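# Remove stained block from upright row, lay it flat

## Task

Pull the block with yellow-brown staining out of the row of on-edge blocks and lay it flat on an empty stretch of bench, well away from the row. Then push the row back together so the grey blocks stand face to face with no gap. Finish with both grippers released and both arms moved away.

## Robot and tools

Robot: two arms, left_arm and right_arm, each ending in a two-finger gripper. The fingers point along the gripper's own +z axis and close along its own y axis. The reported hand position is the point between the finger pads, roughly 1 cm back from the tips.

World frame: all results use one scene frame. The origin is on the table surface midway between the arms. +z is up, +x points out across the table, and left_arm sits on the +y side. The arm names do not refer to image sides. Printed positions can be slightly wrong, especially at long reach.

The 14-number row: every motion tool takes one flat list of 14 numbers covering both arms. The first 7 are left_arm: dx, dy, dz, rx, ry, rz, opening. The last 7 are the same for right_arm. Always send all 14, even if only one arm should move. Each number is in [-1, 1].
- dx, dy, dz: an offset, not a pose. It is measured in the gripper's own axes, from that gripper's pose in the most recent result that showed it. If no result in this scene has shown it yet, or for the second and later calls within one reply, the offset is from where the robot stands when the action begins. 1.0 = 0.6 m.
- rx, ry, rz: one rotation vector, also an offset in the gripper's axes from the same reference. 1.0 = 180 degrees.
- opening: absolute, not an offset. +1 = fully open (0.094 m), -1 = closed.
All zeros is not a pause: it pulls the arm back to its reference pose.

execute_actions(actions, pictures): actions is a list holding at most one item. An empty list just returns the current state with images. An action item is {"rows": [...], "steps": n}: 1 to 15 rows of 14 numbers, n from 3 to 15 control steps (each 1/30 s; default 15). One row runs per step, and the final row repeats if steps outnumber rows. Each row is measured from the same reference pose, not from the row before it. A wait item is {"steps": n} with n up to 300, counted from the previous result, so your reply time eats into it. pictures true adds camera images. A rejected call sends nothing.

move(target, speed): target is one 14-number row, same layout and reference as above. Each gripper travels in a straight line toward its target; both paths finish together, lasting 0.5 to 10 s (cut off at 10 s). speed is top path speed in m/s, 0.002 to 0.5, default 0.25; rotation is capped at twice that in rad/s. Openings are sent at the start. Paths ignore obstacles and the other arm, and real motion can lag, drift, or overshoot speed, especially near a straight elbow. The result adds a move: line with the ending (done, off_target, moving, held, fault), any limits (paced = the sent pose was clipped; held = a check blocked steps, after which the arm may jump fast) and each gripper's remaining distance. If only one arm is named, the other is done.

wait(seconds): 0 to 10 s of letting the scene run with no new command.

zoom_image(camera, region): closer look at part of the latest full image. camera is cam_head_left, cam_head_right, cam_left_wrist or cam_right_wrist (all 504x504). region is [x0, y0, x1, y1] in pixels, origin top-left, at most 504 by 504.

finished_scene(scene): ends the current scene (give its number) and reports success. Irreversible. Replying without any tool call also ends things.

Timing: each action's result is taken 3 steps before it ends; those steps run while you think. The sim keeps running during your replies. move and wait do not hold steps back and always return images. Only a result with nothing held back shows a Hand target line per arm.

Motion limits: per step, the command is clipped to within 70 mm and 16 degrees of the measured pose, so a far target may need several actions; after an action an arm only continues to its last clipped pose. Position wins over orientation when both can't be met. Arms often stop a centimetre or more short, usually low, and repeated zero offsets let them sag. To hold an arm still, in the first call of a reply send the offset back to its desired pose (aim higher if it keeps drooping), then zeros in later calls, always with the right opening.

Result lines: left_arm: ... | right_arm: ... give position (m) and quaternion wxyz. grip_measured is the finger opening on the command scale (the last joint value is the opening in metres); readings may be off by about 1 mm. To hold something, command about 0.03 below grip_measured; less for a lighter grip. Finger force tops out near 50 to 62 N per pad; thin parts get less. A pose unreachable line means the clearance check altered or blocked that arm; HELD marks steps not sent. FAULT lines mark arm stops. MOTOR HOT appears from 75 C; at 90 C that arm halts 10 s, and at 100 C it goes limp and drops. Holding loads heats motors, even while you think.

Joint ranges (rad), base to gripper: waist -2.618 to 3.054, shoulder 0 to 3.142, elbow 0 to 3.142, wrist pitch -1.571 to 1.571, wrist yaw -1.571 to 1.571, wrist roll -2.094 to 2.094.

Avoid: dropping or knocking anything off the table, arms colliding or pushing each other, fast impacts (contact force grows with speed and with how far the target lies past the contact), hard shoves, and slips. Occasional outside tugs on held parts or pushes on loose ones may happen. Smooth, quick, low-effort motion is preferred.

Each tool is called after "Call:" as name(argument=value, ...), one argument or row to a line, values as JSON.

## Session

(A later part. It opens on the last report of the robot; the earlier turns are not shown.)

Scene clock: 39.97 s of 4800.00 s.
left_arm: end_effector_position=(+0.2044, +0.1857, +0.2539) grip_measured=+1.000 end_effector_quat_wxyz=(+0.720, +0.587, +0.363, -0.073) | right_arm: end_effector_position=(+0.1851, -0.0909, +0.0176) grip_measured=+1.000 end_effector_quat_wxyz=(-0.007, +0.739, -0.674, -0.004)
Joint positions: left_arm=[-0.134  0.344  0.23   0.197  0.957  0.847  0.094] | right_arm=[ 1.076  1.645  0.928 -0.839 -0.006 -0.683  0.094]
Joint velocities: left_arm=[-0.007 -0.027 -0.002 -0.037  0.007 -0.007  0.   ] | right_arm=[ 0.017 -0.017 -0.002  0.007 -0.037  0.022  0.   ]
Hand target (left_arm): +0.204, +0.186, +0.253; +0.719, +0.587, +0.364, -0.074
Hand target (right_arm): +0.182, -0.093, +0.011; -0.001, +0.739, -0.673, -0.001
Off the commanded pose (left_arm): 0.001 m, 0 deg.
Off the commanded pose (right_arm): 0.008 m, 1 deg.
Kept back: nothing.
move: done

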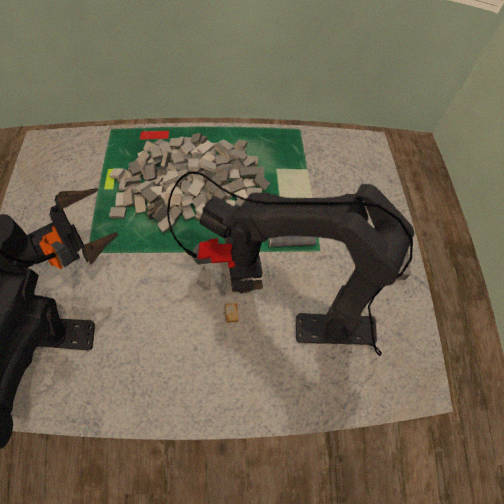

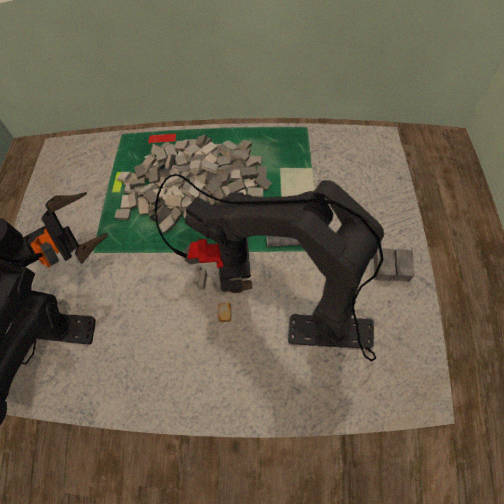

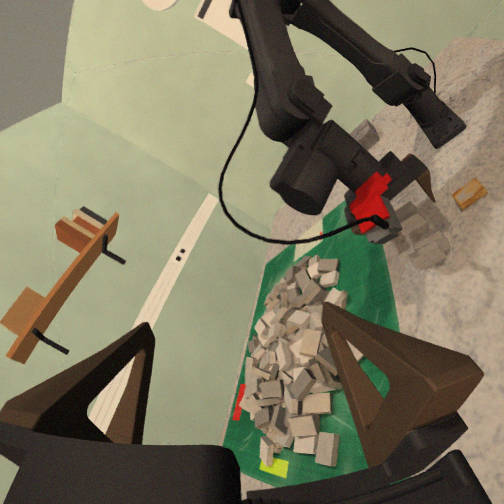

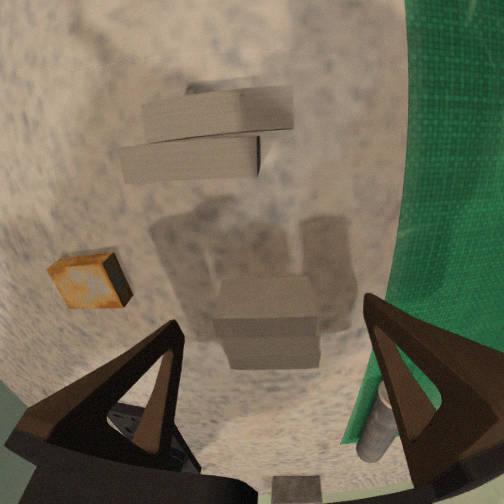

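Call:
move(
  target=[0,0,0,0,0,0,1,-0.005,0,0.016,0,0,0,1],
  speed=0.08,
)

Call:
move(
  target=[0,0,0,0,0,0,1,0,0,0,0,0,0,-0.3],
)

Scene clock: 40.97 s of 4800.00 s.
left_arm: end_effector_position=(+0.2044, +0.1857, +0.2544) grip_measured=+1.000 end_effector_quat_wxyz=(+0.721, +0.587, +0.362, -0.073) | right_arm: end_effector_position=(+0.1880, -0.0868, +0.0148) grip_measured=+1.000 end_effector_quat_wxyz=(-0.013, +0.739, -0.674, -0.005)
Joint positions: left_arm=[-0.134  0.344  0.23   0.2    0.957  0.847  0.094] | right_arm=[ 1.076  1.657  0.928 -0.813 -0.006 -0.683  0.094]
Joint velocities: left_arm=[ 0.002  0.007 -0.012 -0.007  0.022 -0.051  0.   ] | right_arm=[ 0.012 -0.002  0.007 -0.007  0.022 -0.051  0.   ]
Hand target (left_arm): +0.204, +0.186, +0.254; +0.720, +0.587, +0.363, -0.074
Hand target (right_arm): +0.185, -0.088, +0.008; -0.007, +0.739, -0.674, -0.004
Off the commanded pose (left_arm): 0.001 m, 0 deg.
Off the commanded pose (right_arm): 0.007 m, 1 deg.
Kept back: nothing.
move: done

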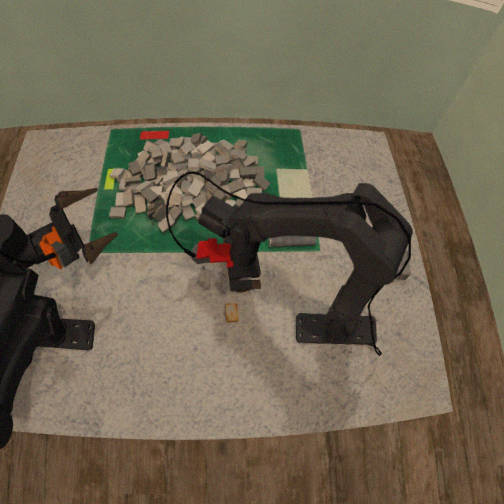

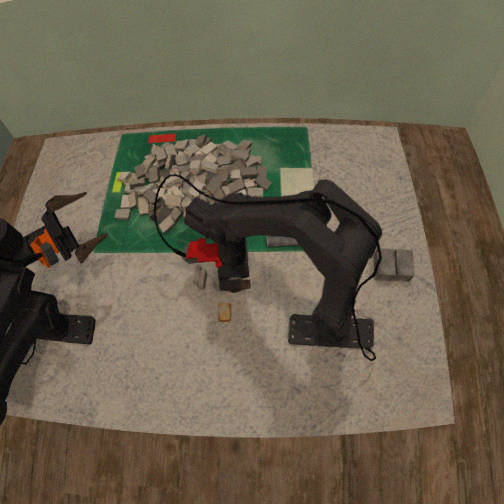

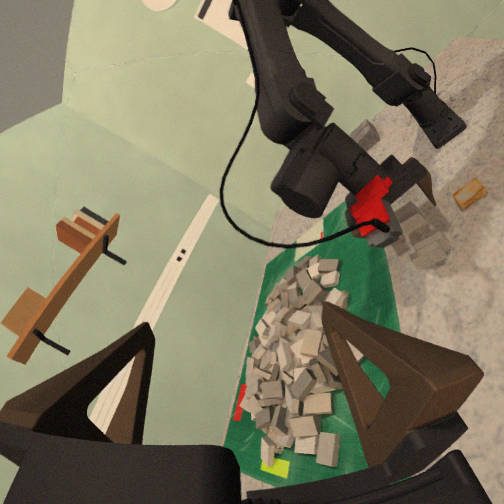

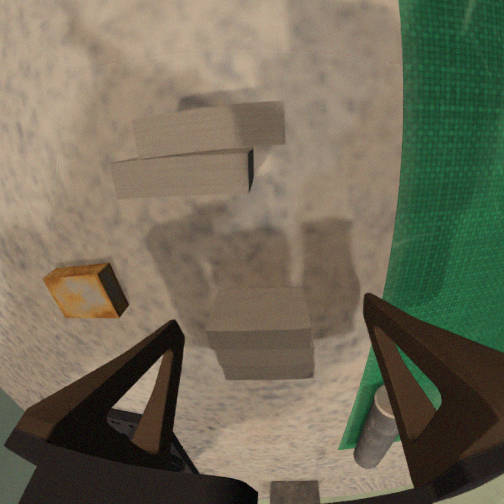

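Scene clock: 41.47 s of 4800.00 s.
left_arm: end_effector_position=(+0.2043, +0.1857, +0.2550) grip_measured=+1.000 end_effector_quat_wxyz=(+0.722, +0.586, +0.361, -0.072) | right_arm: end_effector_position=(+0.1876, -0.0870, +0.0147) grip_measured=-0.116 end_effector_quat_wxyz=(-0.013, +0.739, -0.674, -0.005)
Joint positions: left_arm=[-0.134  0.344  0.23   0.204  0.957  0.847  0.094] | right_arm=[ 1.076  1.657  0.928 -0.815 -0.007 -0.683  0.042]
Joint velocities: left_arm=[ 0.002  0.017  0.022 -0.066 -0.037  0.022  0.   ] | right_arm=[-0.017  0.002 -0.007  0.066  0.022 -0.007 -0.001]
Hand target (left_arm): +0.204, +0.186, +0.254; +0.721, +0.587, +0.362, -0.073
Hand target (right_arm): +0.188, -0.087, +0.015; -0.013, +0.739, -0.674, -0.005
Off the commanded pose (left_arm): 0.001 m, 0 deg.
Off the commanded pose (right_arm): 0.000 m, 0 deg.
Kept back: nothing.
move: done

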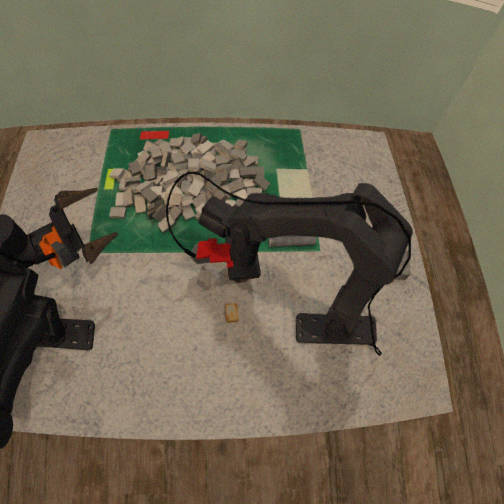

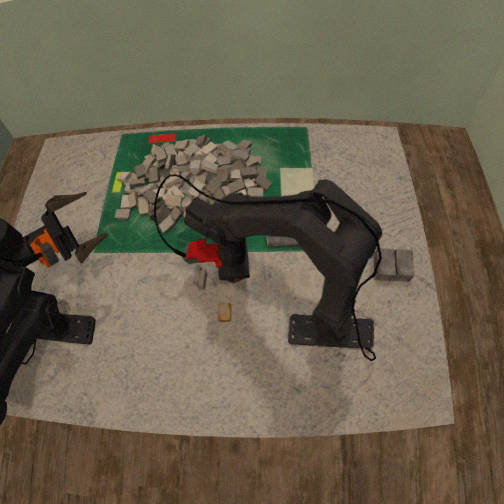

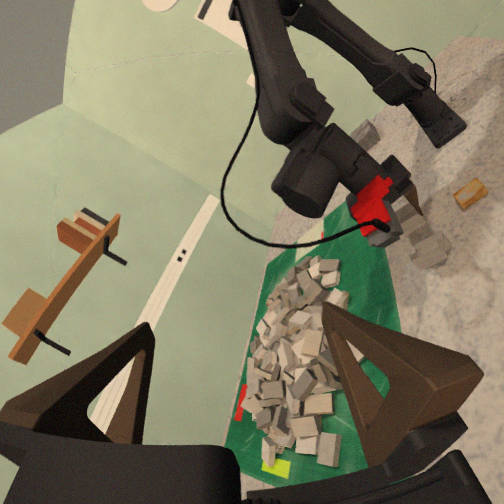

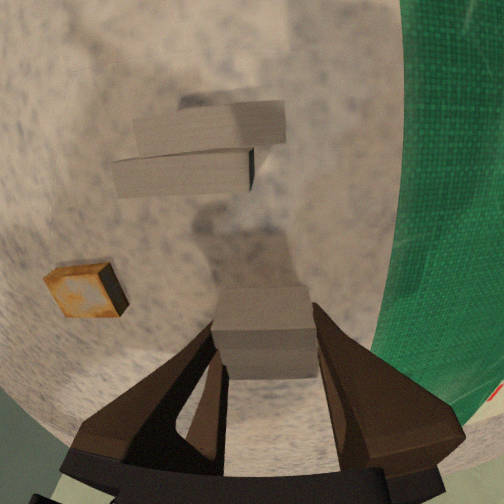

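Call:
move(
  target=[0,0,0,0,0,0,1,-0.08,0.022,0,0,0,0,-0.3],
  speed=0.06,
)

Scene clock: 42.83 s of 4800.00 s.
left_arm: end_effector_position=(+0.2043, +0.1857, +0.2555) grip_measured=+1.000 end_effector_quat_wxyz=(+0.722, +0.586, +0.360, -0.071) | right_arm: end_effector_position=(+0.1730, -0.0523, +0.0156) grip_measured=-0.116 end_effector_quat_wxyz=(-0.011, +0.739, -0.673, +0.008)
Joint positions: left_arm=[-0.134  0.344  0.23   0.207  0.957  0.847  0.094] | right_arm=[ 1.201  1.745  1.032 -0.841  0.022 -0.559  0.042]
Joint velocities: left_arm=[-0.012  0.002  0.007  0.007  0.007 -0.037  0.   ] | right_arm=[-0.017 -0.017  0.002  0.007 -0.022 -0.051 -0.   ]
Hand target (left_arm): +0.204, +0.186, +0.255; +0.722, +0.586, +0.361, -0.072
Hand target (right_arm): +0.170, -0.041, +0.017; -0.014, +0.739, -0.673, -0.005
Off the commanded pose (left_arm): 0.001 m, 0 deg.
Off the commanded pose (right_arm): 0.012 m, 2 deg.
Kept back: nothing.
move: off_target (right_arm)

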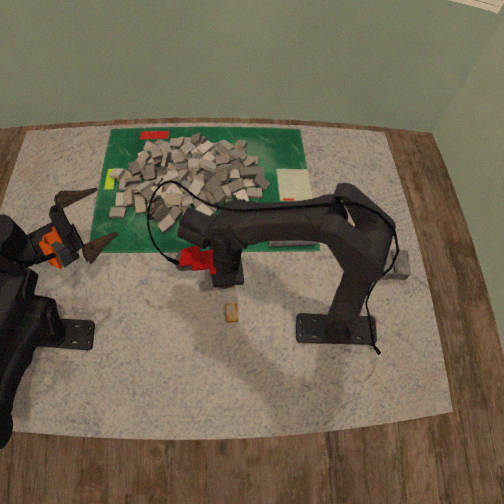

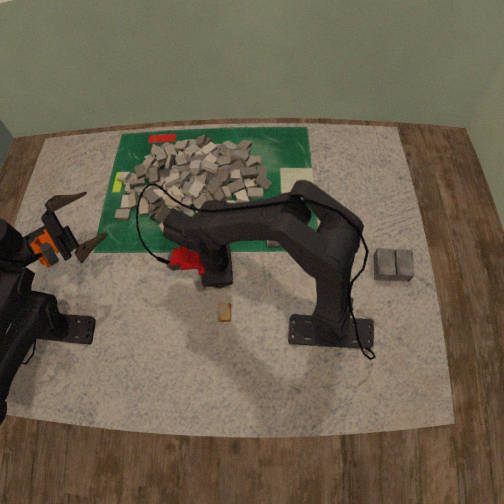

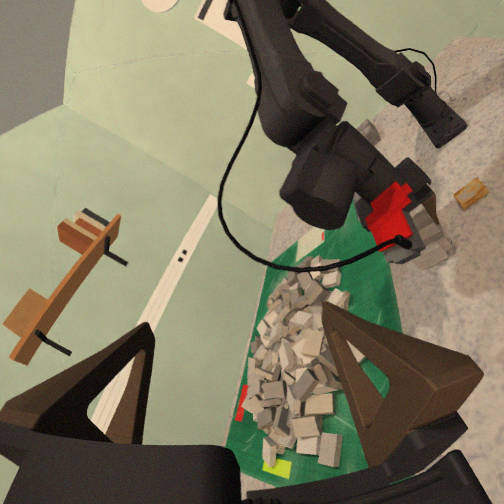

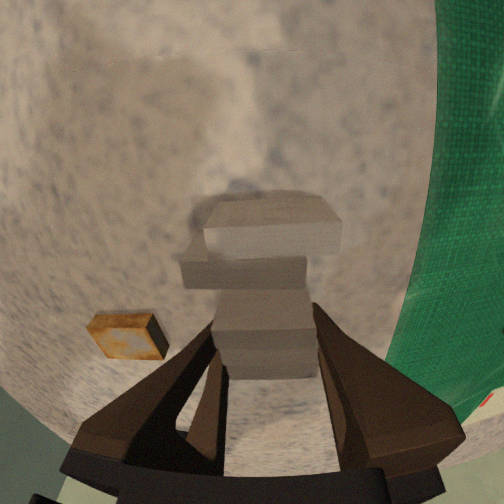

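Call:
move(
  target=[0,0,0,0,0,0,1,-0.03,0,0.004,0,0,0,-0.3],
  speed=0.03,
)

Scene clock: 43.90 s of 4800.00 s.
left_arm: end_effector_position=(+0.2042, +0.1857, +0.2561) grip_measured=+1.000 end_effector_quat_wxyz=(+0.723, +0.586, +0.358, -0.070) | right_arm: end_effector_position=(+0.1729, -0.0516, +0.0160) grip_measured=-0.116 end_effector_quat_wxyz=(+0.000, +0.738, -0.674, +0.023)
Joint positions: left_arm=[-0.134  0.344  0.23   0.21   0.957  0.847  0.094] | right_arm=[ 1.216  1.773  1.068 -0.88   0.044 -0.542  0.042]
Joint velocities: left_arm=[-0.012  0.007 -0.007 -0.051  0.051 -0.022  0.   ] | right_arm=[-0.002  0.017  0.002  0.007  0.037 -0.007 -0.   ]
Hand target (left_arm): +0.204, +0.186, +0.256; +0.722, +0.586, +0.360, -0.071
Hand target (right_arm): +0.171, -0.035, +0.014; -0.011, +0.739, -0.673, +0.008
Off the commanded pose (left_arm): 0.001 m, 0 deg.
Off the commanded pose (right_arm): 0.018 m, 2 deg.
Kept back: nothing.
move: off_target (right_arm)

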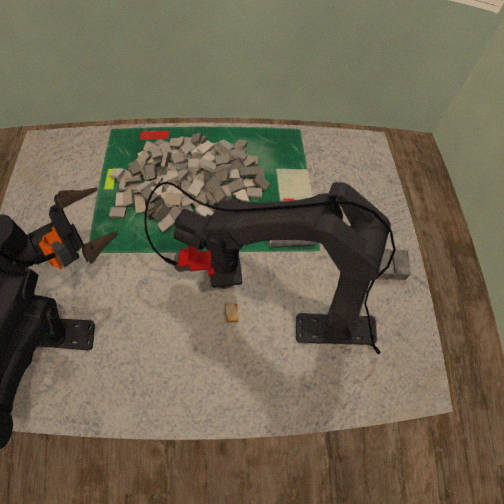

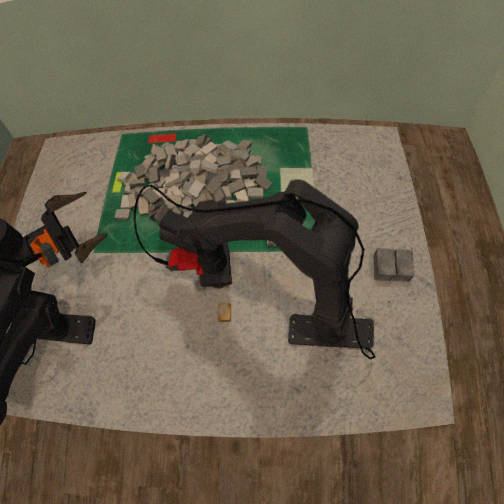

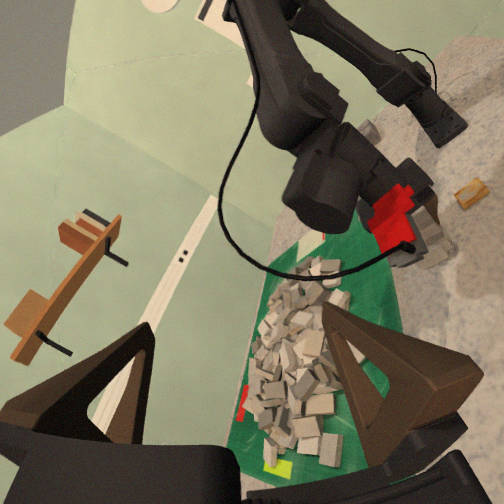

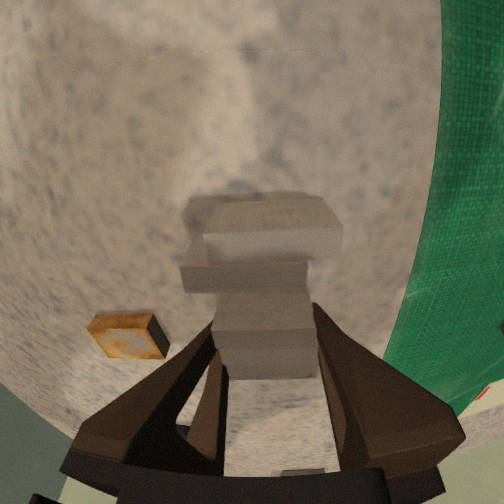

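Call:
zoom_image(
  camera="cam_right_wrist",
  region=[150,170,380,400],
)

Region (150, 170, 380, 400) of cam_right_wrist's 504x504 image, scaled by 2.191, with more detail than that image has.

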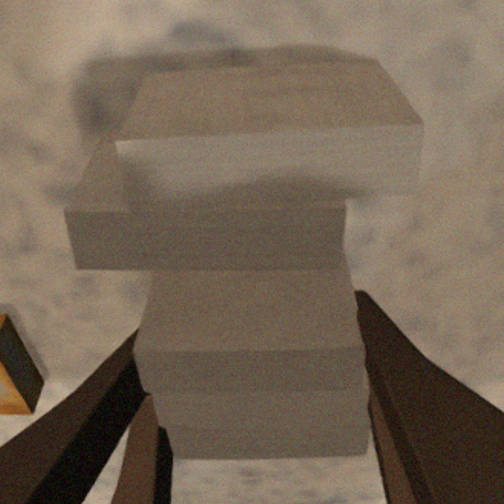

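Call:
move(
  target=[0,0,0,0,0,0,1,0,0,0,0,0,0,0.2],
)

Call:
move(
  target=[0,0,0,0,0,0,1,0.035,0,0.006,0,0,0,0.2],
  speed=0.05,
)

Scene clock: 45.13 s of 4800.00 s.
left_arm: end_effector_position=(+0.2042, +0.1857, +0.2567) grip_measured=+1.000 end_effector_quat_wxyz=(+0.724, +0.586, +0.357, -0.069) | right_arm: end_effector_position=(+0.1730, -0.0518, +0.0161) grip_measured=+0.198 end_effector_quat_wxyz=(+0.000, +0.738, -0.675, +0.023)
Joint positions: left_arm=[-0.134  0.344  0.23   0.213  0.957  0.847  0.094] | right_arm=[ 1.216  1.773  1.069 -0.881  0.045 -0.54   0.056]
Joint velocities: left_arm=[ 0.007 -0.007 -0.007 -0.037 -0.051 -0.051  0.   ] | right_arm=[ 0.002 -0.012 -0.007  0.007 -0.081 -0.022 -0.001]
Hand target (left_arm): +0.204, +0.186, +0.256; +0.723, +0.586, +0.358, -0.070
Hand target (right_arm): +0.173, -0.051, +0.016; +0.000, +0.738, -0.674, +0.023
Off the commanded pose (left_arm): 0.001 m, 0 deg.
Off the commanded pose (right_arm): 0.000 m, 0 deg.
Kept back: nothing.
move: done

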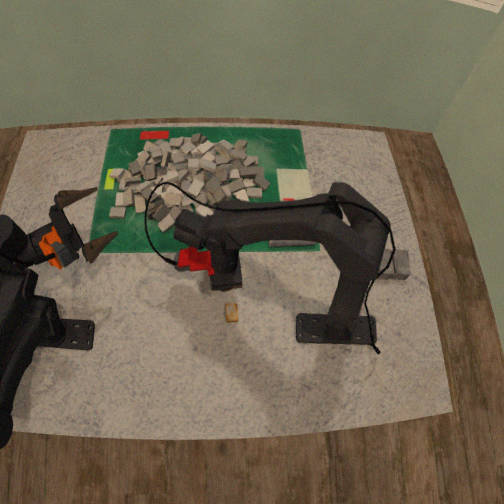

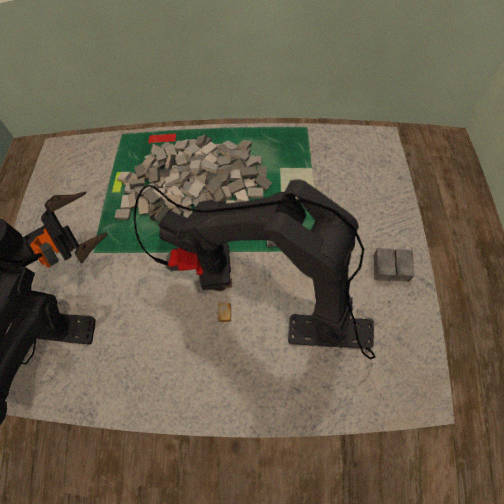

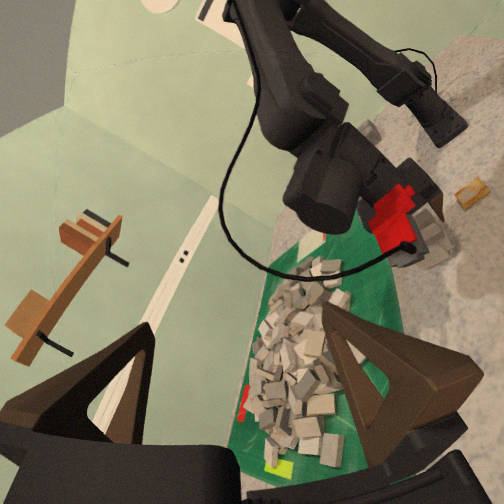

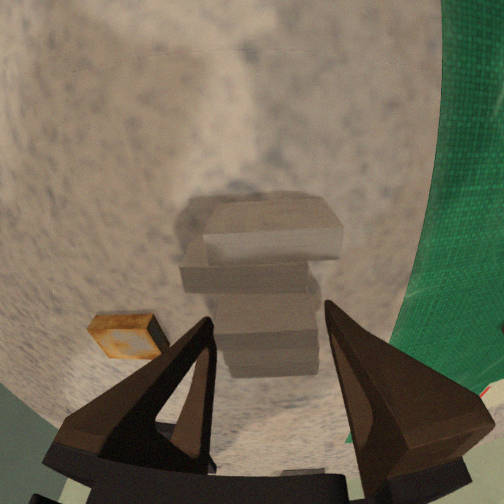

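Scene clock: 45.87 s of 4800.00 s.
left_arm: end_effector_position=(+0.2041, +0.1858, +0.2572) grip_measured=+1.000 end_effector_quat_wxyz=(+0.725, +0.586, +0.356, -0.068) | right_arm: end_effector_position=(+0.1735, -0.0709, +0.0120) grip_measured=+0.198 end_effector_quat_wxyz=(+0.009, +0.737, -0.675, +0.026)
Joint positions: left_arm=[-0.134  0.344  0.23   0.217  0.957  0.847  0.094] | right_arm=[ 1.184  1.737  1.007 -0.871  0.045 -0.569  0.056]
Joint velocities: left_arm=[ 0.012  0.012  0.002 -0.037 -0.007 -0.037  0.   ] | right_arm=[-0.012 -0.012 -0.027  0.066 -0.081  0.007 -0.001]
Hand target (left_arm): +0.204, +0.186, +0.257; +0.724, +0.586, +0.357, -0.069
Hand target (right_arm): +0.175, -0.073, +0.013; +0.001, +0.738, -0.675, +0.024
Off the commanded pose (left_arm): 0.001 m, 0 deg.
Off the commanded pose (right_arm): 0.003 m, 1 deg.
Kept back: nothing.
move: done

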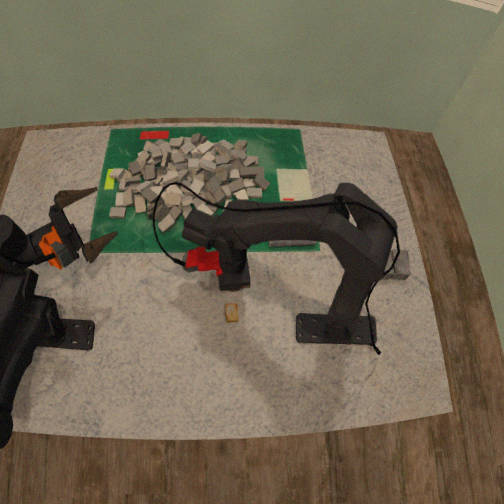

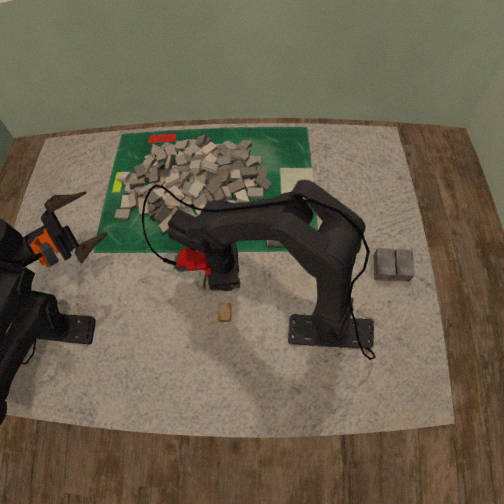

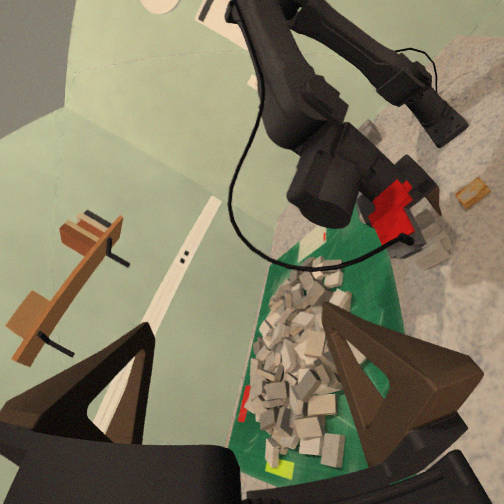

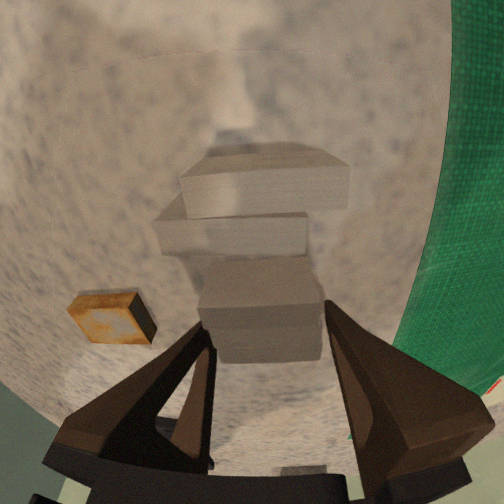

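Call:
move(
  target=[0,0,0,0,0,0,1,-0.008,0,0,0,0,0,-0.3],
  speed=0.05,
)

Call:
move(
  target=[0,0,0,0,0,0,1,-0.008,0,0,0,0,0,-0.3],
)

Call:
move(
  target=[0,0,0,0,0,0,1,-0.05,0,-0.004,0,0,0,-0.3],
  speed=0.04,
)

Scene clock: 46.80 s of 4800.00 s.
left_arm: end_effector_position=(+0.2040, +0.1858, +0.2577) grip_measured=+1.000 end_effector_quat_wxyz=(+0.725, +0.586, +0.355, -0.068) | right_arm: end_effector_position=(+0.1740, -0.0704, +0.0119) grip_measured=-0.123 end_effector_quat_wxyz=(+0.008, +0.737, -0.675, +0.026)
Joint positions: left_arm=[-0.134  0.344  0.23   0.22   0.957  0.847  0.094] | right_arm=[ 1.184  1.737  1.007 -0.869  0.046 -0.569  0.041]
Joint velocities: left_arm=[-0.002  0.002 -0.012  0.037  0.007 -0.022  0.   ] | right_arm=[-0.012 -0.017  0.007  0.051  0.037 -0.022  0.001]
Hand target (left_arm): +0.204, +0.186, +0.257; +0.724, +0.586, +0.356, -0.068
Hand target (right_arm): +0.173, -0.066, +0.012; +0.009, +0.737, -0.675, +0.026
Off the commanded pose (left_arm): 0.001 m, 0 deg.
Off the commanded pose (right_arm): 0.004 m, 0 deg.
Kept back: nothing.
move: done

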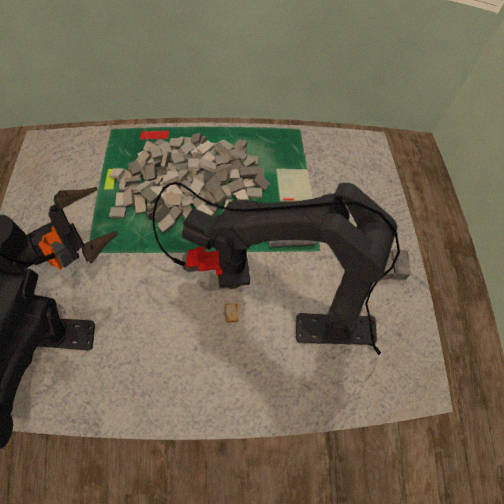

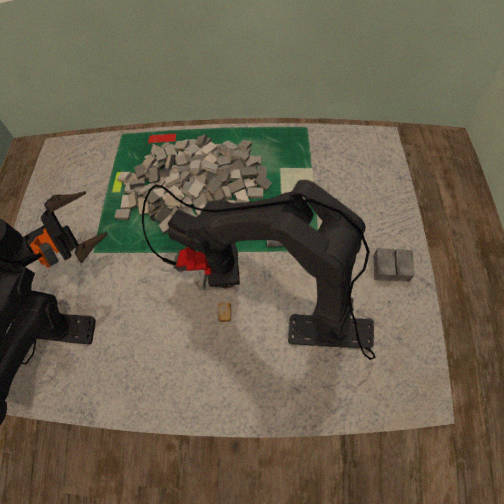

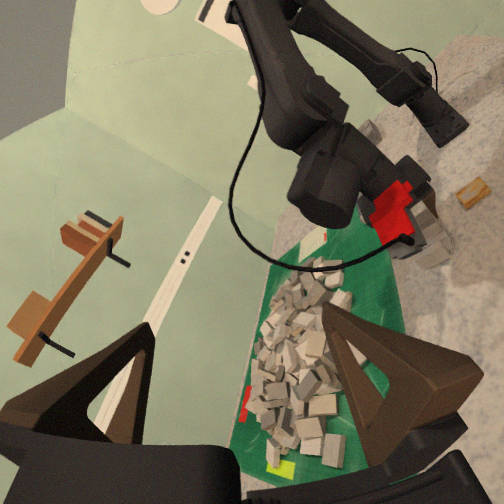

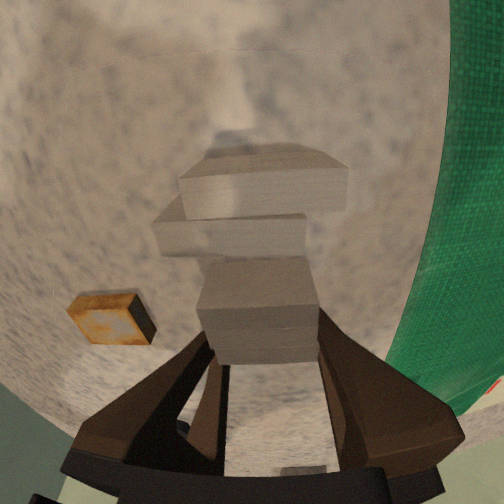

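Scene clock: 47.50 s of 4800.00 s.
left_arm: end_effector_position=(+0.2040, +0.1858, +0.2583) grip_measured=+1.000 end_effector_quat_wxyz=(+0.726, +0.586, +0.354, -0.067) | right_arm: end_effector_position=(+0.1740, -0.0704, +0.0119) grip_measured=-0.123 end_effector_quat_wxyz=(+0.008, +0.737, -0.676, +0.026)
Joint positions: left_arm=[-0.134  0.344  0.23   0.223  0.957  0.847  0.094] | right_arm=[ 1.184  1.737  1.007 -0.869  0.046 -0.569  0.041]
Joint velocities: left_arm=[ 0.002 -0.012 -0.012  0.007 -0.022 -0.007  0.   ] | right_arm=[ 0.002 -0.022 -0.017 -0.022  0.095 -0.022 -0.001]
Hand target (left_arm): +0.204, +0.186, +0.258; +0.725, +0.586, +0.355, -0.068
Hand target (right_arm): +0.174, -0.066, +0.012; +0.008, +0.737, -0.675, +0.026
Off the commanded pose (left_arm): 0.001 m, 0 deg.
Off the commanded pose (right_arm): 0.005 m, 0 deg.
Kept back: nothing.
move: done

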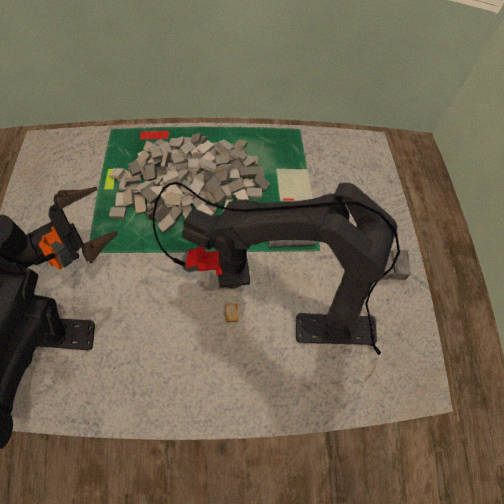

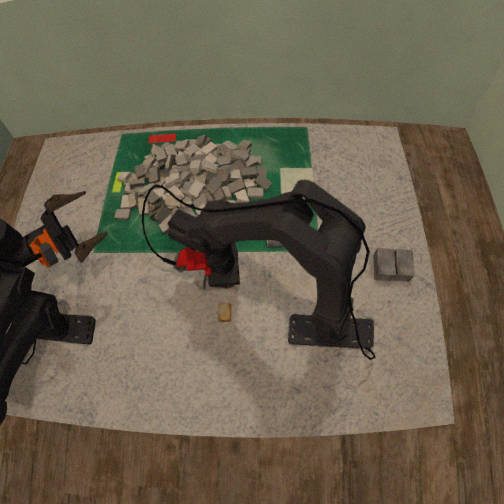

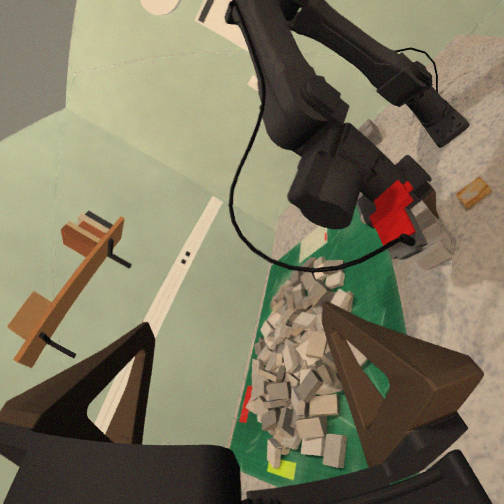

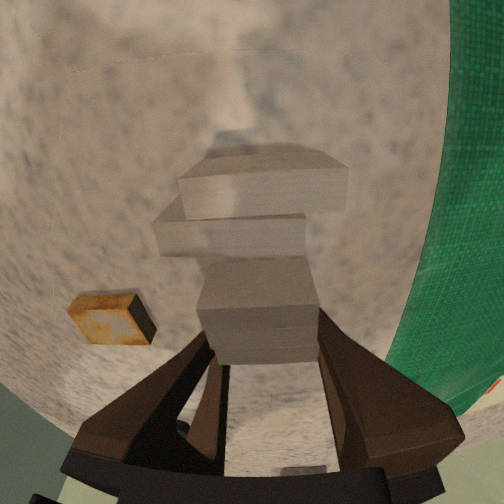

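Scene clock: 48.53 s of 4800.00 s.
left_arm: end_effector_position=(+0.2039, +0.1858, +0.2589) grip_measured=+1.000 end_effector_quat_wxyz=(+0.727, +0.586, +0.353, -0.066) | right_arm: end_effector_position=(+0.1713, -0.0560, +0.0128) grip_measured=-0.123 end_effector_quat_wxyz=(+0.020, +0.737, -0.675, +0.039)
Joint positions: left_arm=[-0.134  0.344  0.23   0.226  0.957  0.847  0.094] | right_arm=[ 1.225  1.804  1.09  -0.918  0.062 -0.527  0.041]
Joint velocities: left_arm=[ 0.012 -0.022  0.007  0.051 -0.022 -0.037  0.   ] | right_arm=[-0.007  0.007 -0.017  0.022 -0.037  0.007 -0.   ]
Hand target (left_arm): +0.204, +0.186, +0.258; +0.726, +0.586, +0.354, -0.067
Hand target (right_arm): +0.171, -0.041, +0.014; +0.007, +0.737, -0.676, +0.026
Off the commanded pose (left_arm): 0.001 m, 0 deg.
Off the commanded pose (right_arm): 0.016 m, 2 deg.
Kept back: nothing.
move: off_target (right_arm)

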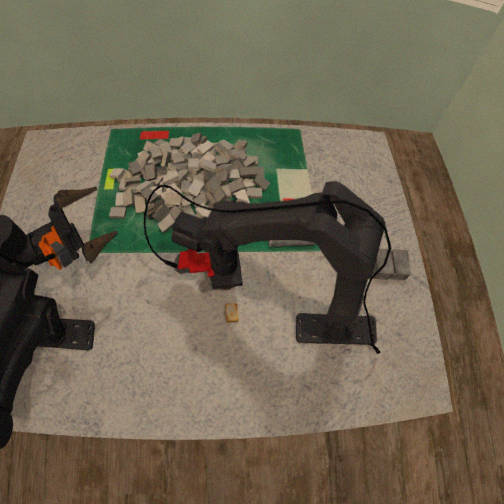

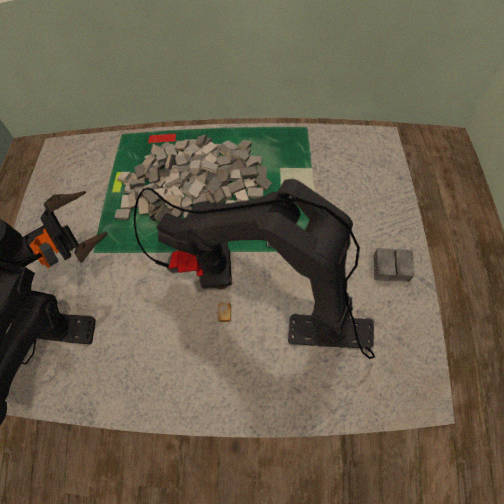

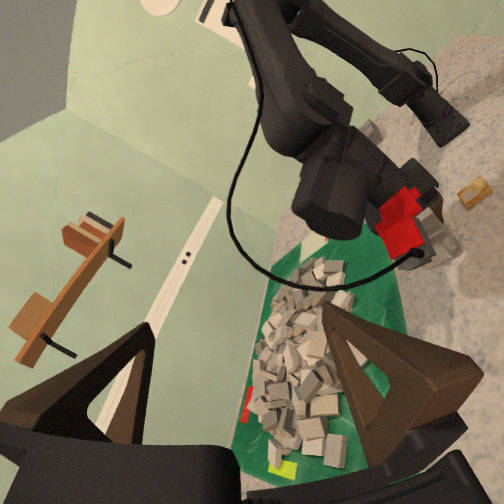

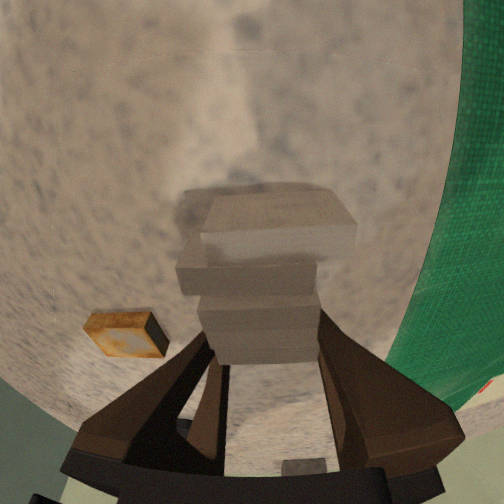

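Call:
move(
  target=[0,0,0,0,0,0,1,-0.025,0,-0.01,0,0,0,-0.3],
  speed=0.03,
)

Call:
zoom_image(
  camera="cam_right_wrist",
  region=[150,170,380,400],
)

Scene clock: 49.57 s of 4800.00 s.
left_arm: end_effector_position=(+0.2039, +0.1858, +0.2594) grip_measured=+1.000 end_effector_quat_wxyz=(+0.727, +0.586, +0.351, -0.065) | right_arm: end_effector_position=(+0.1694, -0.0503, +0.0134) grip_measured=-0.123 end_effector_quat_wxyz=(+0.026, +0.736, -0.675, +0.043)
Joint positions: left_arm=[-0.134  0.344  0.23   0.229  0.957  0.847  0.094] | right_arm=[ 1.241  1.832  1.127 -0.943  0.065 -0.511  0.041]
Joint velocities: left_arm=[-0.017 -0.022  0.007 -0.037  0.007  0.007  0.   ] | right_arm=[ 0.002 -0.002  0.002 -0.022 -0.037  0.022  0.001]
Hand target (left_arm): +0.204, +0.186, +0.259; +0.727, +0.586, +0.353, -0.066
Hand target (right_arm): +0.170, -0.041, +0.018; +0.019, +0.737, -0.675, +0.039
Off the commanded pose (left_arm): 0.001 m, 0 deg.
Off the commanded pose (right_arm): 0.011 m, 1 deg.
Kept back: nothing.
move: off_target (right_arm)

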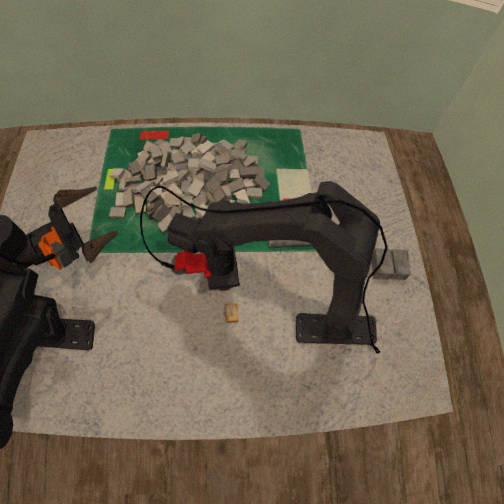

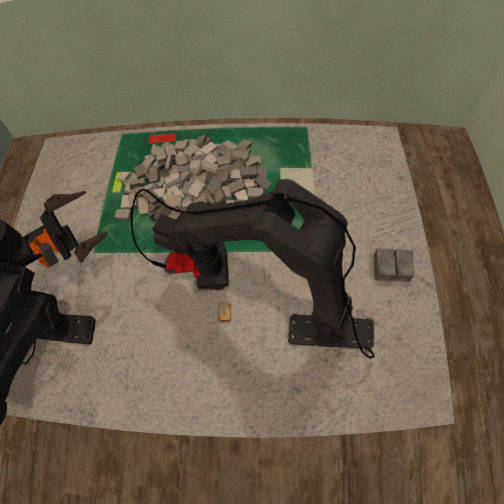

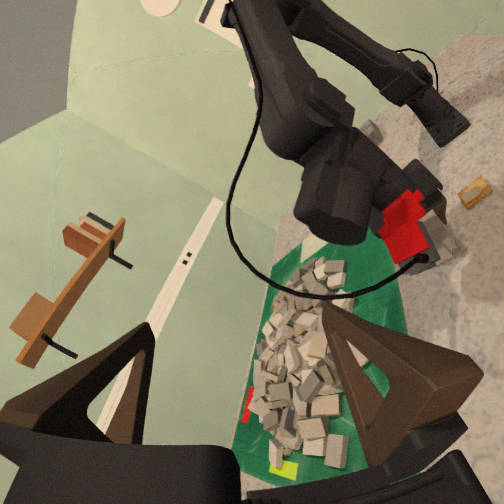

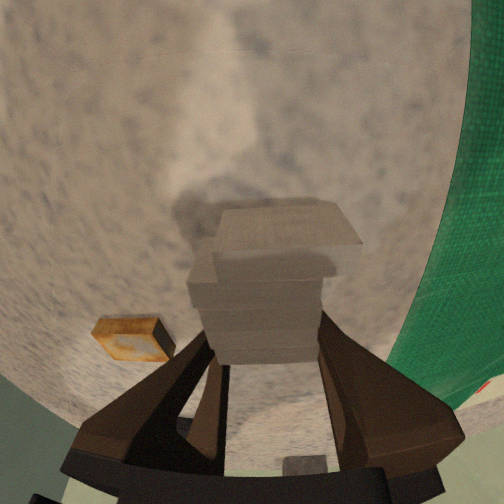

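Region (150, 170, 380, 400) of cam_right_wrist's 504x504 image, scaled by 2.191, with more detail than that image has.

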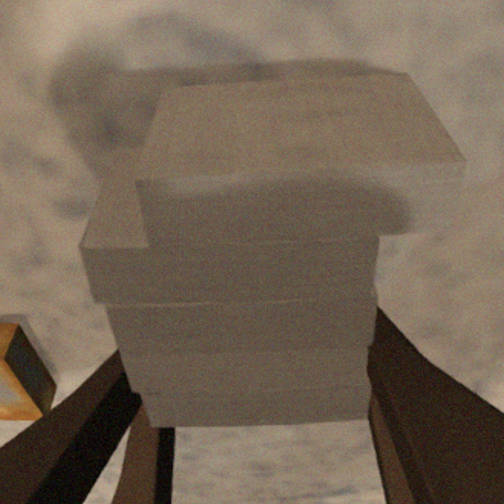

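Call:
move(
  target=[0,0,0,0,0,0,1,0,0,0,0,0,0,0.6],
)

Call:
move(
  target=[0,0,0,0,0,0,1,-0.05,0,-0.004,0,0.012,0,0.6],
  speed=0.05,
)

Scene clock: 50.50 s of 4800.00 s.
left_arm: end_effector_position=(+0.2038, +0.1858, +0.2600) grip_measured=+1.000 end_effector_quat_wxyz=(+0.728, +0.586, +0.350, -0.064) | right_arm: end_effector_position=(+0.1694, -0.0503, +0.0134) grip_measured=+0.598 end_effector_quat_wxyz=(+0.026, +0.736, -0.675, +0.043)
Joint positions: left_arm=[-0.134  0.344  0.23   0.233  0.957  0.847  0.094] | right_arm=[ 1.241  1.832  1.127 -0.943  0.065 -0.511  0.075]
Joint velocities: left_arm=[ 0.007 -0.012 -0.017 -0.066 -0.037 -0.007  0.   ] | right_arm=[-0.017  0.007  0.002 -0.022 -0.081 -0.051 -0.   ]
Hand target (left_arm): +0.204, +0.186, +0.259; +0.727, +0.586, +0.351, -0.065
Hand target (right_arm): +0.169, -0.050, +0.013; +0.026, +0.737, -0.675, +0.043
Off the commanded pose (left_arm): 0.001 m, 0 deg.
Off the commanded pose (right_arm): 0.000 m, 0 deg.
Kept back: nothing.
move: done

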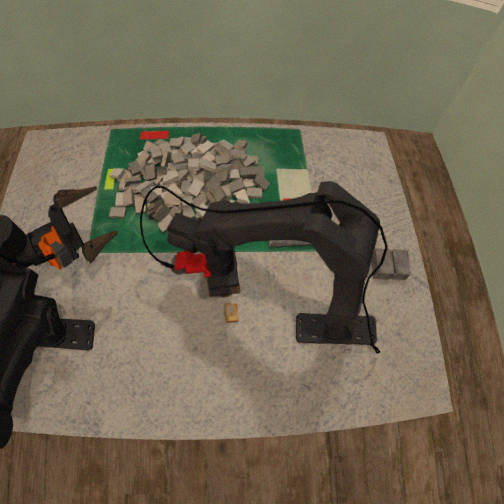

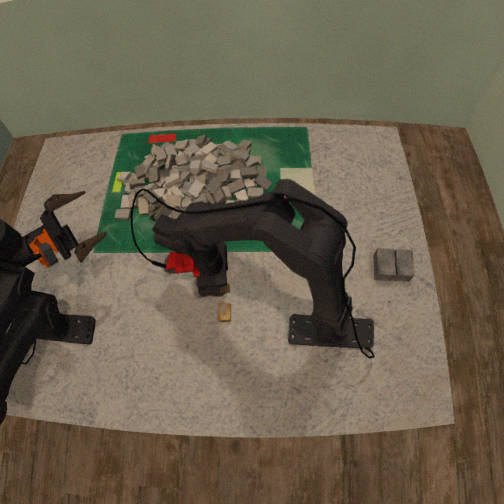

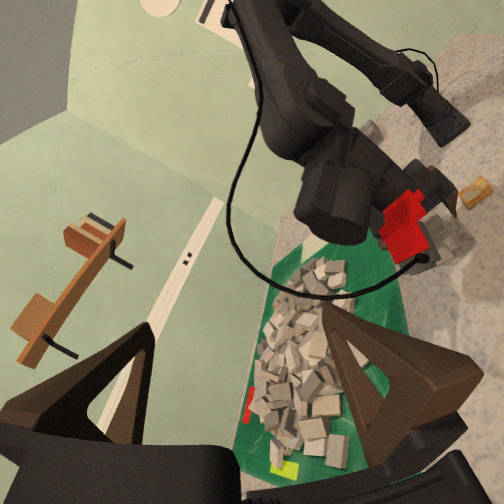

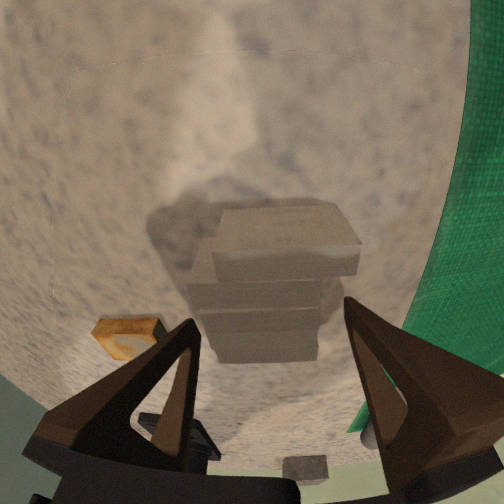

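Scene clock: 51.57 s of 4800.00 s.
left_arm: end_effector_position=(+0.2037, +0.1858, +0.2605) grip_measured=+1.000 end_effector_quat_wxyz=(+0.729, +0.586, +0.349, -0.063) | right_arm: end_effector_position=(+0.1660, -0.0243, +0.0123) grip_measured=+0.598 end_effector_quat_wxyz=(+0.037, +0.736, -0.674, +0.052)
Joint positions: left_arm=[-0.134  0.344  0.23   0.236  0.957  0.847  0.094] | right_arm=[ 1.288  1.937  1.261 -1.002  0.071 -0.463  0.075]
Joint velocities: left_arm=[-0.007  0.012 -0.007 -0.007 -0.037 -0.037  0.   ] | right_arm=[-0.002  0.002 -0.002  0.022  0.007 -0.037 -0.   ]
Hand target (left_arm): +0.204, +0.186, +0.260; +0.728, +0.586, +0.350, -0.064
Hand target (right_arm): +0.167, -0.020, +0.013; +0.038, +0.736, -0.674, +0.057
Off the commanded pose (left_arm): 0.001 m, 0 deg.
Off the commanded pose (right_arm): 0.004 m, 1 deg.
Kept back: nothing.
move: done

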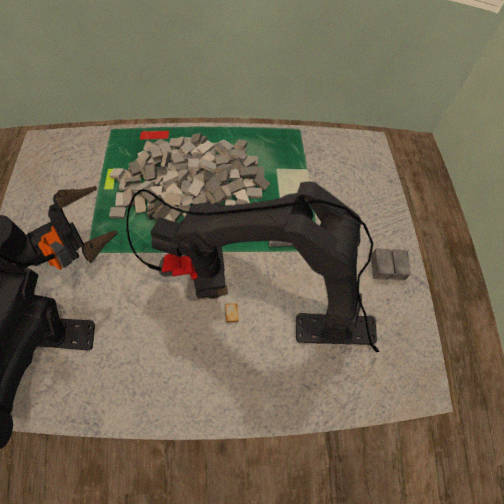

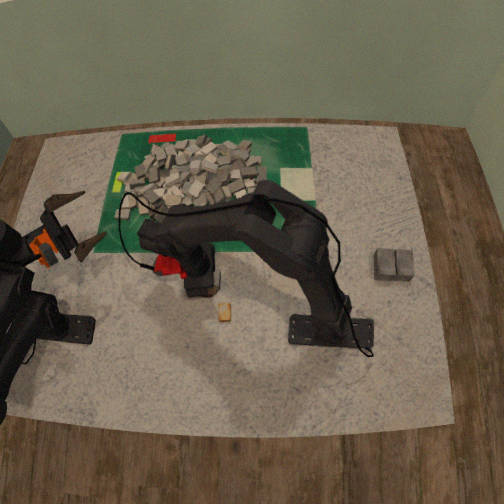

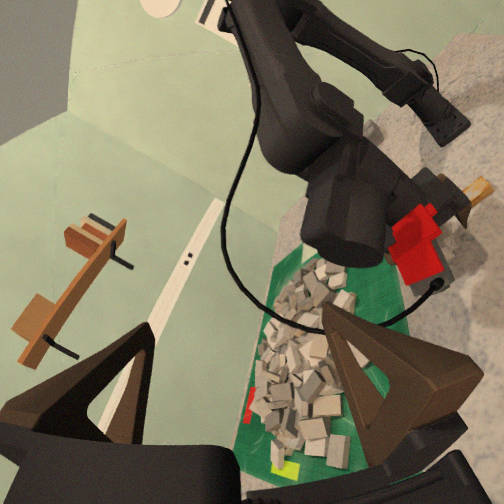

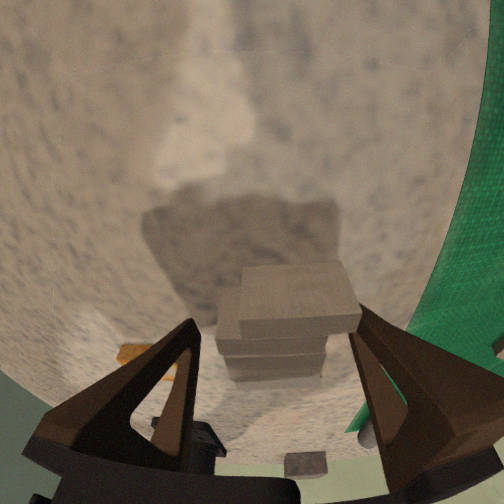

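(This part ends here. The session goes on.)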